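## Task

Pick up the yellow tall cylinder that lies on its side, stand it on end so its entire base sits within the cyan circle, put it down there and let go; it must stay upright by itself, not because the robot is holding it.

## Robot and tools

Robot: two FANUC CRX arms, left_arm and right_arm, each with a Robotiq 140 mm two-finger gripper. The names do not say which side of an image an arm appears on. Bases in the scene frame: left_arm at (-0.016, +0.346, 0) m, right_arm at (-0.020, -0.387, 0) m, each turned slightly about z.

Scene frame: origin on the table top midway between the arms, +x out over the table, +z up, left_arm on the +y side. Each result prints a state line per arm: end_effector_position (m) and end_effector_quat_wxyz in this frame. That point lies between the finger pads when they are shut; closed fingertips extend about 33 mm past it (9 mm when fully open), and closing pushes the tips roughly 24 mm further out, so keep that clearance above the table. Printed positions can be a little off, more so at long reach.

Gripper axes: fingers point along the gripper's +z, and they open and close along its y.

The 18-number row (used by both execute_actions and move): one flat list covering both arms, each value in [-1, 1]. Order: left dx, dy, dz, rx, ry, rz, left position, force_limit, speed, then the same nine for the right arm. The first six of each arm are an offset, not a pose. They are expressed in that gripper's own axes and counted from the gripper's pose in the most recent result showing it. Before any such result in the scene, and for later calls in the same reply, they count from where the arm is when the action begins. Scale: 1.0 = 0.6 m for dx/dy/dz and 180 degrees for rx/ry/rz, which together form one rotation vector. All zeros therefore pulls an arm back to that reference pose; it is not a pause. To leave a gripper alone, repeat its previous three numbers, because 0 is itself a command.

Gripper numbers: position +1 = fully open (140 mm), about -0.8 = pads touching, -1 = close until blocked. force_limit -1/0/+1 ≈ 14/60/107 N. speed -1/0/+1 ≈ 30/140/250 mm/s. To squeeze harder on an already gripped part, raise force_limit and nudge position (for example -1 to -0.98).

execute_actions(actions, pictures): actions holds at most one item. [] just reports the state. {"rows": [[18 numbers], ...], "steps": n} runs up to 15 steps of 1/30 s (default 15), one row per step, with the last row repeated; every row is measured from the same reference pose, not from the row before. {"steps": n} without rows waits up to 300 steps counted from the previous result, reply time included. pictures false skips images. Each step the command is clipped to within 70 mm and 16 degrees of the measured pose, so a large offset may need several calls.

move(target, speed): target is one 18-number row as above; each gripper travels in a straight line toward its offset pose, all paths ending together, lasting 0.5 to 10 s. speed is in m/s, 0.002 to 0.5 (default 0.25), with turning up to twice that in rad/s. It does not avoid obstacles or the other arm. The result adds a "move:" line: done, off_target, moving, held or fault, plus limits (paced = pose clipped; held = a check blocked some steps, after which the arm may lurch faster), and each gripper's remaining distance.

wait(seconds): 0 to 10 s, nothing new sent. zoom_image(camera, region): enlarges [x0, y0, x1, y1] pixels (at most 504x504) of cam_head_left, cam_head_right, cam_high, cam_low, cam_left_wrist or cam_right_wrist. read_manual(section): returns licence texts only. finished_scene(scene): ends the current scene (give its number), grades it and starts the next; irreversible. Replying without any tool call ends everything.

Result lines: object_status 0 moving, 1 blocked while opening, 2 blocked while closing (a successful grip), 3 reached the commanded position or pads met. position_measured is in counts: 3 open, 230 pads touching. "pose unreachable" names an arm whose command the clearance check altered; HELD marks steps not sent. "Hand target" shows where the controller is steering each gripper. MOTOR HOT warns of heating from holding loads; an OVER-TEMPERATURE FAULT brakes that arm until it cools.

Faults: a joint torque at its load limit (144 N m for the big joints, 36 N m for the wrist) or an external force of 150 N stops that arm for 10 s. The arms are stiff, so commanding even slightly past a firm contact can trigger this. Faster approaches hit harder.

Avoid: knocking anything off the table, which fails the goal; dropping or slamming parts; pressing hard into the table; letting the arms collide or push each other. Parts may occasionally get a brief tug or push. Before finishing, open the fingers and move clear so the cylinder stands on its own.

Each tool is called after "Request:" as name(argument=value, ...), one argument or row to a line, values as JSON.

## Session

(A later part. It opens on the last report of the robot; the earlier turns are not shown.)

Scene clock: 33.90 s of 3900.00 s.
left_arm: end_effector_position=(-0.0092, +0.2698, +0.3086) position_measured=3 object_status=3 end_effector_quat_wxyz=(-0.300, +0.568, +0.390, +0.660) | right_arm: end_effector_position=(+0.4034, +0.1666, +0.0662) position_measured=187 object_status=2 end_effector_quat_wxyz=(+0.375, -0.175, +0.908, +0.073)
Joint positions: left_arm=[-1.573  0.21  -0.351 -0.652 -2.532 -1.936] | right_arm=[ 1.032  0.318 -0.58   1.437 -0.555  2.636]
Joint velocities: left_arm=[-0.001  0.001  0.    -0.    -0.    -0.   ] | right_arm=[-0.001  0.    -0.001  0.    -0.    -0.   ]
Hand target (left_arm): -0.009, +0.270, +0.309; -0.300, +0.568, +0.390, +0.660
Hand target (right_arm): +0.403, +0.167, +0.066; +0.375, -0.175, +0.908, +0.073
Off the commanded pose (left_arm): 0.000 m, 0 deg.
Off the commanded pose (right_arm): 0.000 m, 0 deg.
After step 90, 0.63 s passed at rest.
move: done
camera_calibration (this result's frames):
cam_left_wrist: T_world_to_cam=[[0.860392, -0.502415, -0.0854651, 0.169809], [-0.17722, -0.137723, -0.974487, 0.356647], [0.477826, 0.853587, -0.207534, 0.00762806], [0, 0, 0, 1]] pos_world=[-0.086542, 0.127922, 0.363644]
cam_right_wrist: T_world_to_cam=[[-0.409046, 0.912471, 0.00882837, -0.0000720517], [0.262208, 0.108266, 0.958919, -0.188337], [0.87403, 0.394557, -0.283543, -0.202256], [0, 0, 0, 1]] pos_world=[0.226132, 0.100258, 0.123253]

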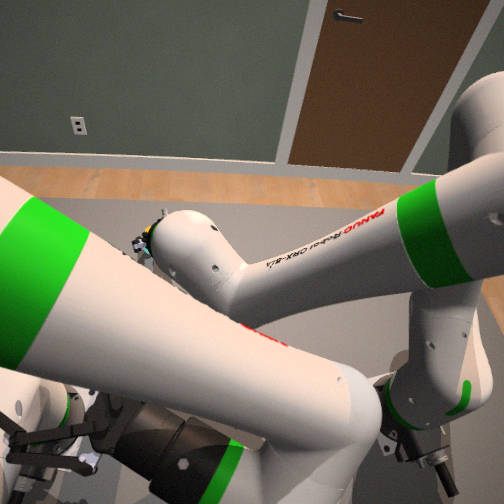

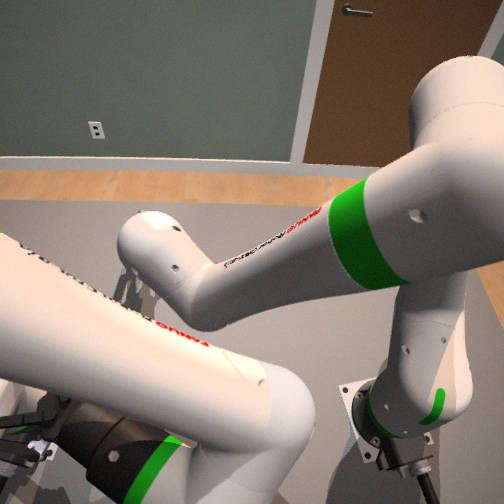

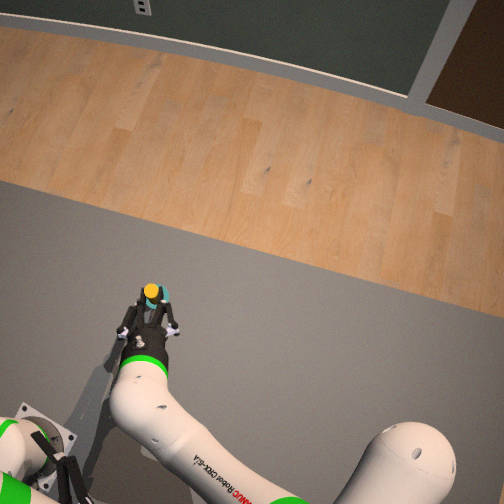

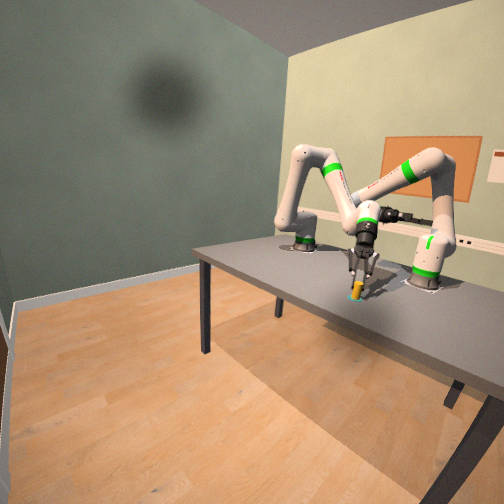

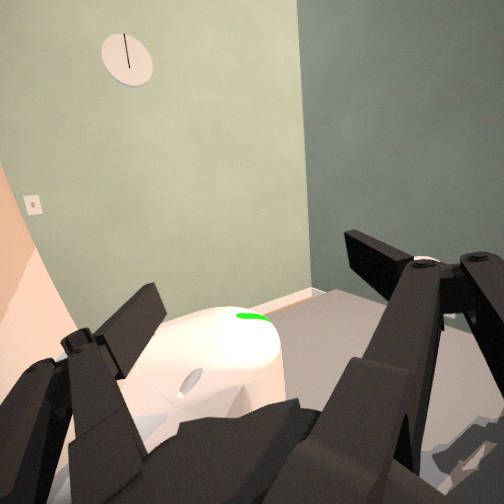

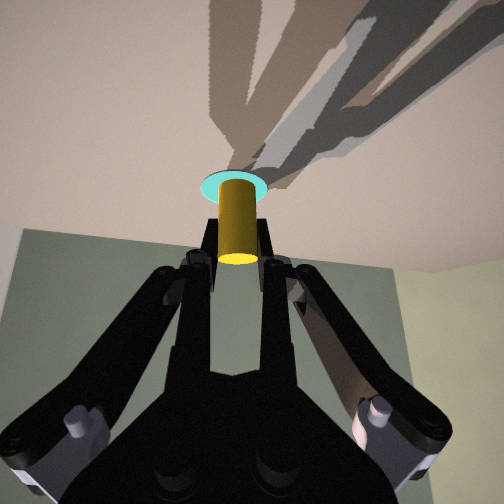

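Request:
move(
  target=[0,0,0,0,0,0,1,0,0, 0.0035,-0.006,0.0035,0,0,0,-1,0.5,0.3],
  speed=0.03,
)

Request:
move(
  target=[0,0,0,0,0,0,1,0,0, 0,0,0,0,0,0,0.3,0.5,0.3],
  speed=0.1,
)

Request:
move(
  target=[0,0,0,0,0,0,1,0,0, 0,0,-0.15,0,0,0,0.3,0.5,0.3],
  speed=0.2,
)

Scene clock: 36.70 s of 3900.00 s.
left_arm: end_effector_position=(-0.0092, +0.2698, +0.3086) position_measured=3 object_status=3 end_effector_quat_wxyz=(-0.300, +0.568, +0.390, +0.660) | right_arm: end_effector_position=(+0.4048, +0.1634, +0.0635) position_measured=187 object_status=2 end_effector_quat_wxyz=(+0.375, -0.175, +0.907, +0.073)
Joint positions: left_arm=[-1.573  0.21  -0.351 -0.652 -2.532 -1.936] | right_arm=[ 1.021  0.316 -0.59   1.459 -0.547  2.62 ]
Joint velocities: left_arm=[ 0.001 -0.     0.     0.001  0.     0.   ] | right_arm=[-0.     0.    -0.    -0.     0.001 -0.   ]
Hand target (left_arm): -0.009, +0.270, +0.309; -0.300, +0.568, +0.390, +0.660
Hand target (right_arm): +0.405, +0.163, +0.063; +0.375, -0.175, +0.908, +0.073
Off the commanded pose (left_arm): 0.000 m, 0 deg.
Off the commanded pose (right_arm): 0.000 m, 0 deg.
move: done
camera_calibration (this result's frames):
cam_left_wrist: T_world_to_cam=[[0.860392, -0.502415, -0.0854649, 0.169809], [-0.17722, -0.137724, -0.974487, 0.356647], [0.477827, 0.853587, -0.207534, 0.00762811], [0, 0, 0, 1]] pos_world=[-0.086542, 0.127922, 0.363644]
cam_right_wrist: T_world_to_cam=[[-0.409109, 0.91244, 0.00915383, 0.00345578], [0.261968, 0.107837, 0.959033, -0.185662], [0.874072, 0.394747, -0.283147, -0.202992], [0, 0, 0, 1]] pos_world=[0.227482, 0.0969986, 0.120548]

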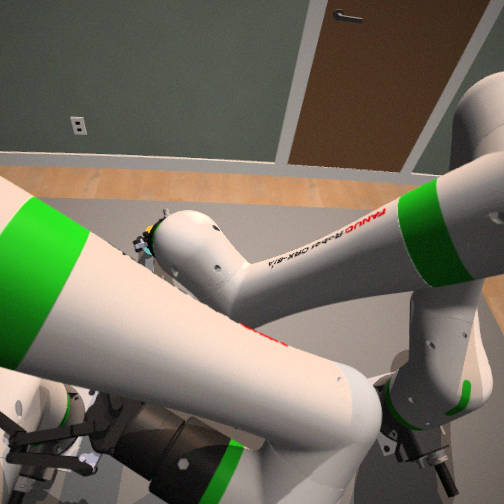

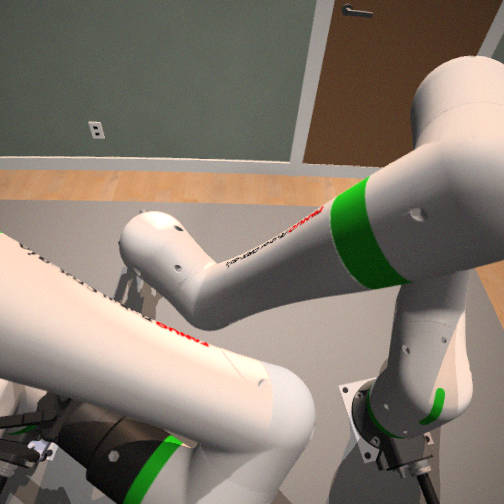

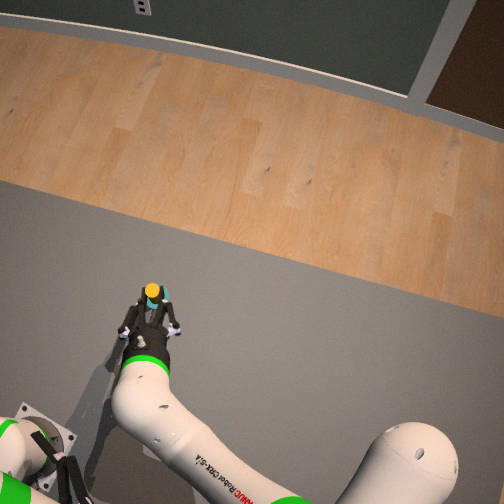

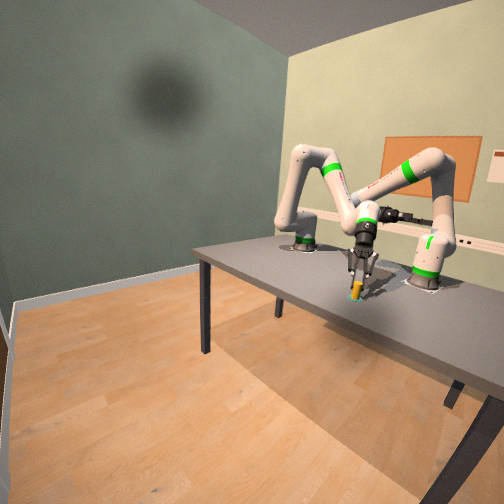

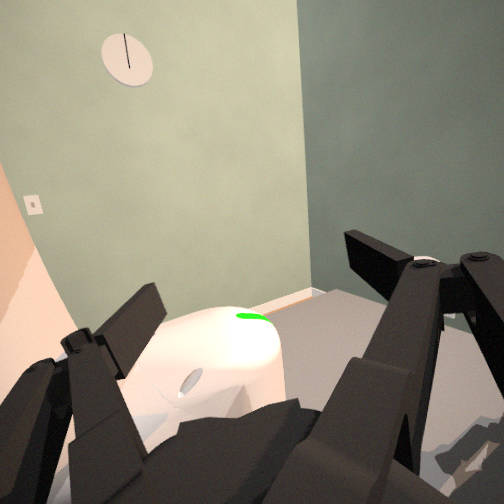

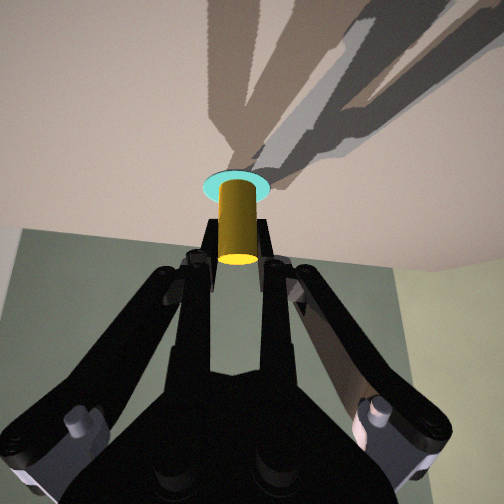

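Scene clock: 37.27 s of 3900.00 s.
left_arm: end_effector_position=(-0.0092, +0.2698, +0.3086) position_measured=3 object_status=3 end_effector_quat_wxyz=(-0.300, +0.568, +0.390, +0.660) | right_arm: end_effector_position=(+0.4048, +0.1634, +0.0635) position_measured=91 object_status=0 end_effector_quat_wxyz=(+0.375, -0.175, +0.907, +0.073)
Joint positions: left_arm=[-1.573  0.21  -0.351 -0.652 -2.532 -1.936] | right_arm=[ 1.021  0.316 -0.59   1.459 -0.547  2.62 ]
Joint velocities: left_arm=[-0.002  0.001 -0.    -0.001  0.    -0.   ] | right_arm=[-0.    -0.     0.002  0.    -0.002  0.   ]
Hand target (left_arm): -0.009, +0.270, +0.309; -0.300, +0.568, +0.390, +0.660
Hand target (right_arm): +0.405, +0.163, +0.064; +0.375, -0.175, +0.907, +0.073
Off the commanded pose (left_arm): 0.000 m, 0 deg.
Off the commanded pose (right_arm): 0.000 m, 0 deg.
move: done
camera_calibration (this result's frames):
cam_left_wrist: T_world_to_cam=[[0.860392, -0.502415, -0.0854651, 0.169809], [-0.17722, -0.137723, -0.974487, 0.356647], [0.477827, 0.853587, -0.207534, 0.0076281], [0, 0, 0, 1]] pos_world=[-0.0865421, 0.127922, 0.363644]
cam_right_wrist: T_world_to_cam=[[-0.409112, 0.912439, 0.00910667, 0.00346621], [0.261993, 0.107899, 0.959019, -0.185636], [0.874063, 0.394732, -0.283195, -0.202989], [0, 0, 0, 1]] pos_world=[0.227479, 0.0969937, 0.120511]

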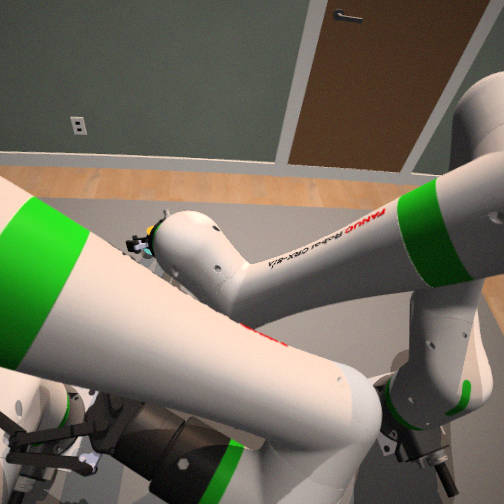

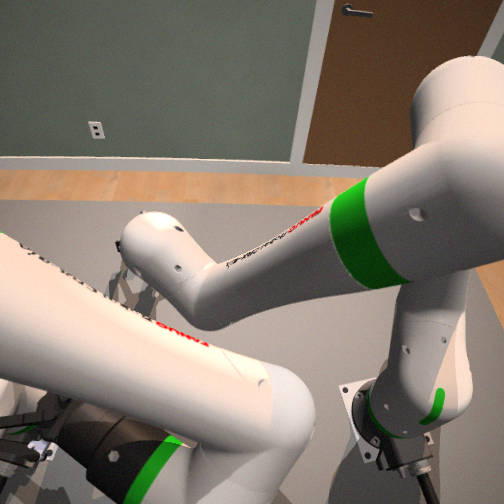

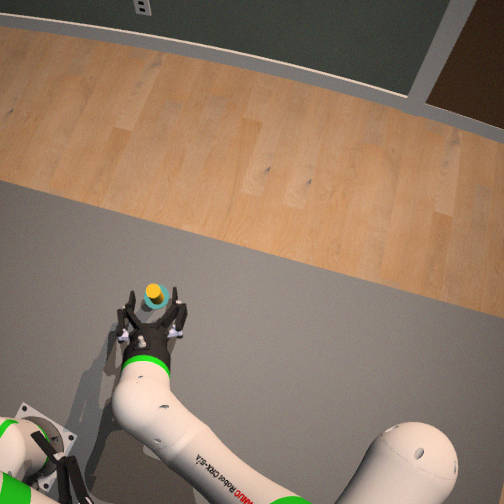

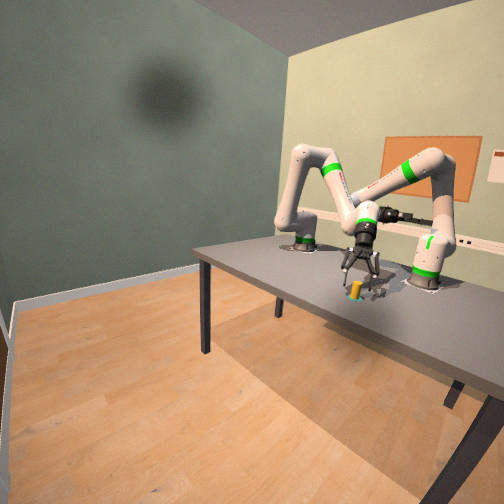

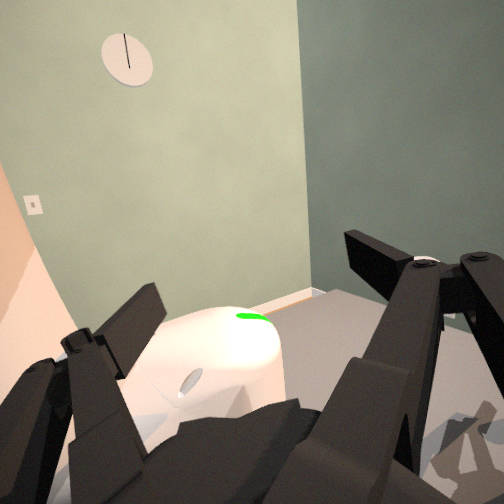

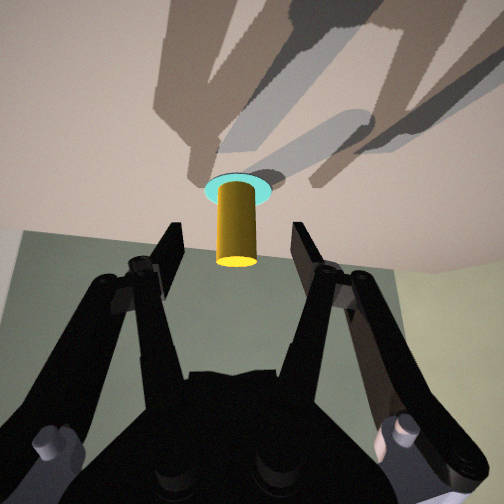

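Scene clock: 38.07 s of 3900.00 s.
left_arm: end_effector_position=(-0.0092, +0.2698, +0.3086) position_measured=3 object_status=3 end_effector_quat_wxyz=(-0.300, +0.568, +0.390, +0.660) | right_arm: end_effector_position=(+0.3458, +0.1396, +0.1269) position_measured=91 object_status=3 end_effector_quat_wxyz=(+0.375, -0.175, +0.908, +0.073)
Joint positions: left_arm=[-1.573  0.21  -0.351 -0.652 -2.532 -1.936] | right_arm=[ 1.202  0.138 -0.629  1.178 -0.7    2.8  ]
Joint velocities: left_arm=[-0.001 -0.001 -0.    -0.     0.     0.   ] | right_arm=[ 0.001  0.     0.001 -0.    -0.     0.   ]
Hand target (left_arm): -0.009, +0.270, +0.309; -0.300, +0.568, +0.390, +0.660
Hand target (right_arm): +0.346, +0.140, +0.127; +0.375, -0.175, +0.908, +0.073
Off the commanded pose (left_arm): 0.000 m, 0 deg.
Off the commanded pose (right_arm): 0.000 m, 0 deg.
move: done
camera_calibration (this result's frames):
cam_left_wrist: T_world_to_cam=[[0.860392, -0.502415, -0.085465, 0.169809], [-0.17722, -0.137724, -0.974487, 0.356647], [0.477827, 0.853587, -0.207535, 0.00762817], [0, 0, 0, 1]] pos_world=[-0.086542, 0.127922, 0.363644]
cam_right_wrist: T_world_to_cam=[[-0.409246, 0.912379, 0.00903119, 0.00051661], [0.262259, 0.108144, 0.958919, -0.228536], [0.873921, 0.394803, -0.283537, -0.123957], [0, 0, 0, 1]] pos_world=[0.168476, 0.073182, 0.183996]

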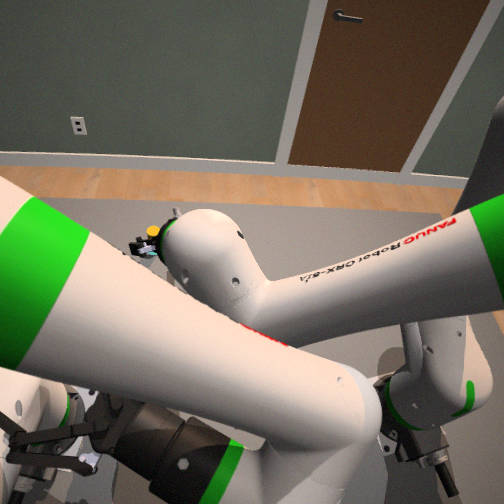

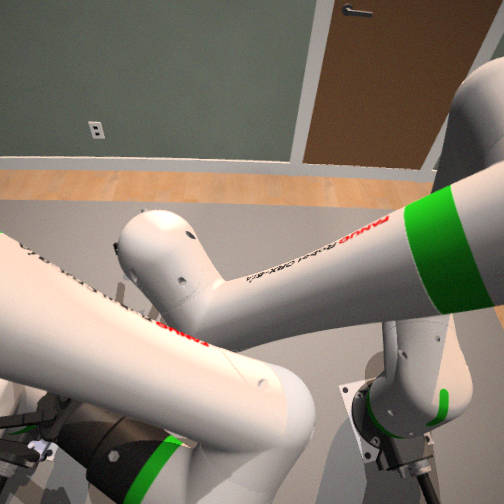

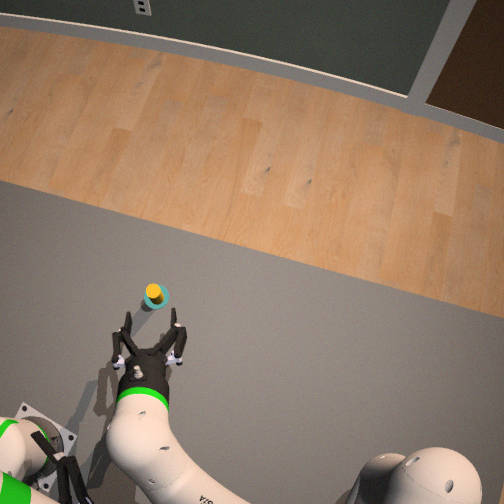

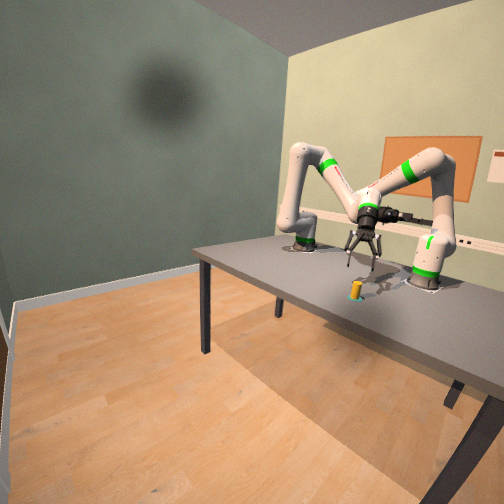

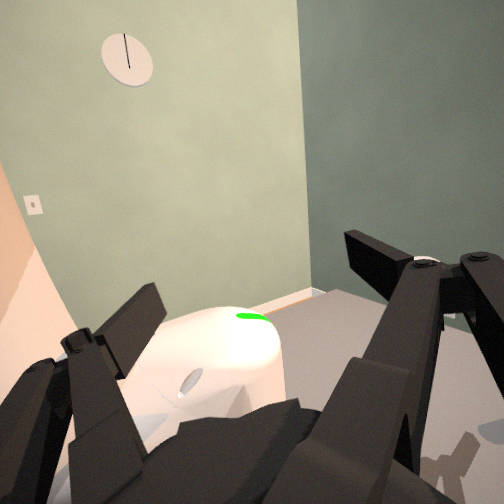

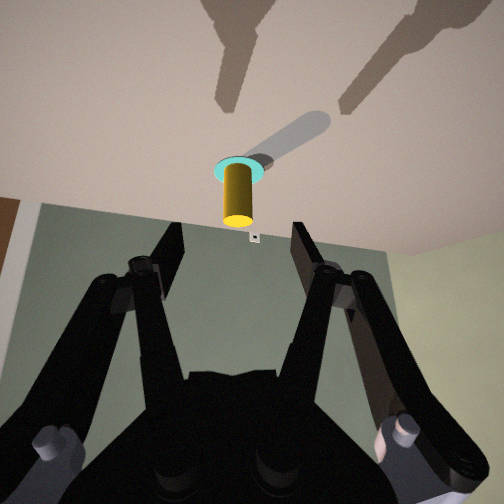

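Request:
zoom_image(
  camera="cam_high",
  region=[120, 265, 190, 325],
)

Request:
zoom_image(
  camera="cam_low",
  region=[320, 260, 400, 320],
)

Region (120, 265, 190, 325) of cam_high's 504x504 image, scaled by 7.200, with more detail than that image has; it fills the top 432 rows of this view, and the rest is white.

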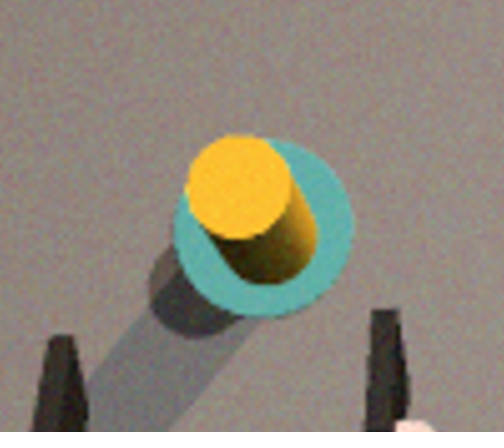

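Region (320, 260, 400, 320) of cam_low's 504x504 image, scaled by 6.300, with more detail than that image has; it fills the top 378 rows of this view, and the rest is white.

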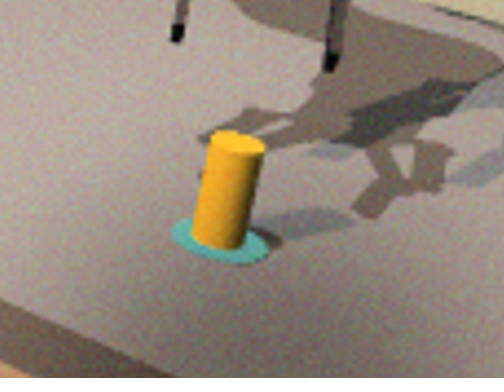

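The cylinder is standing upright near the centre of the circle.

Request:
finished_scene(
  scene=1,
)

The scene is finished: the task was done.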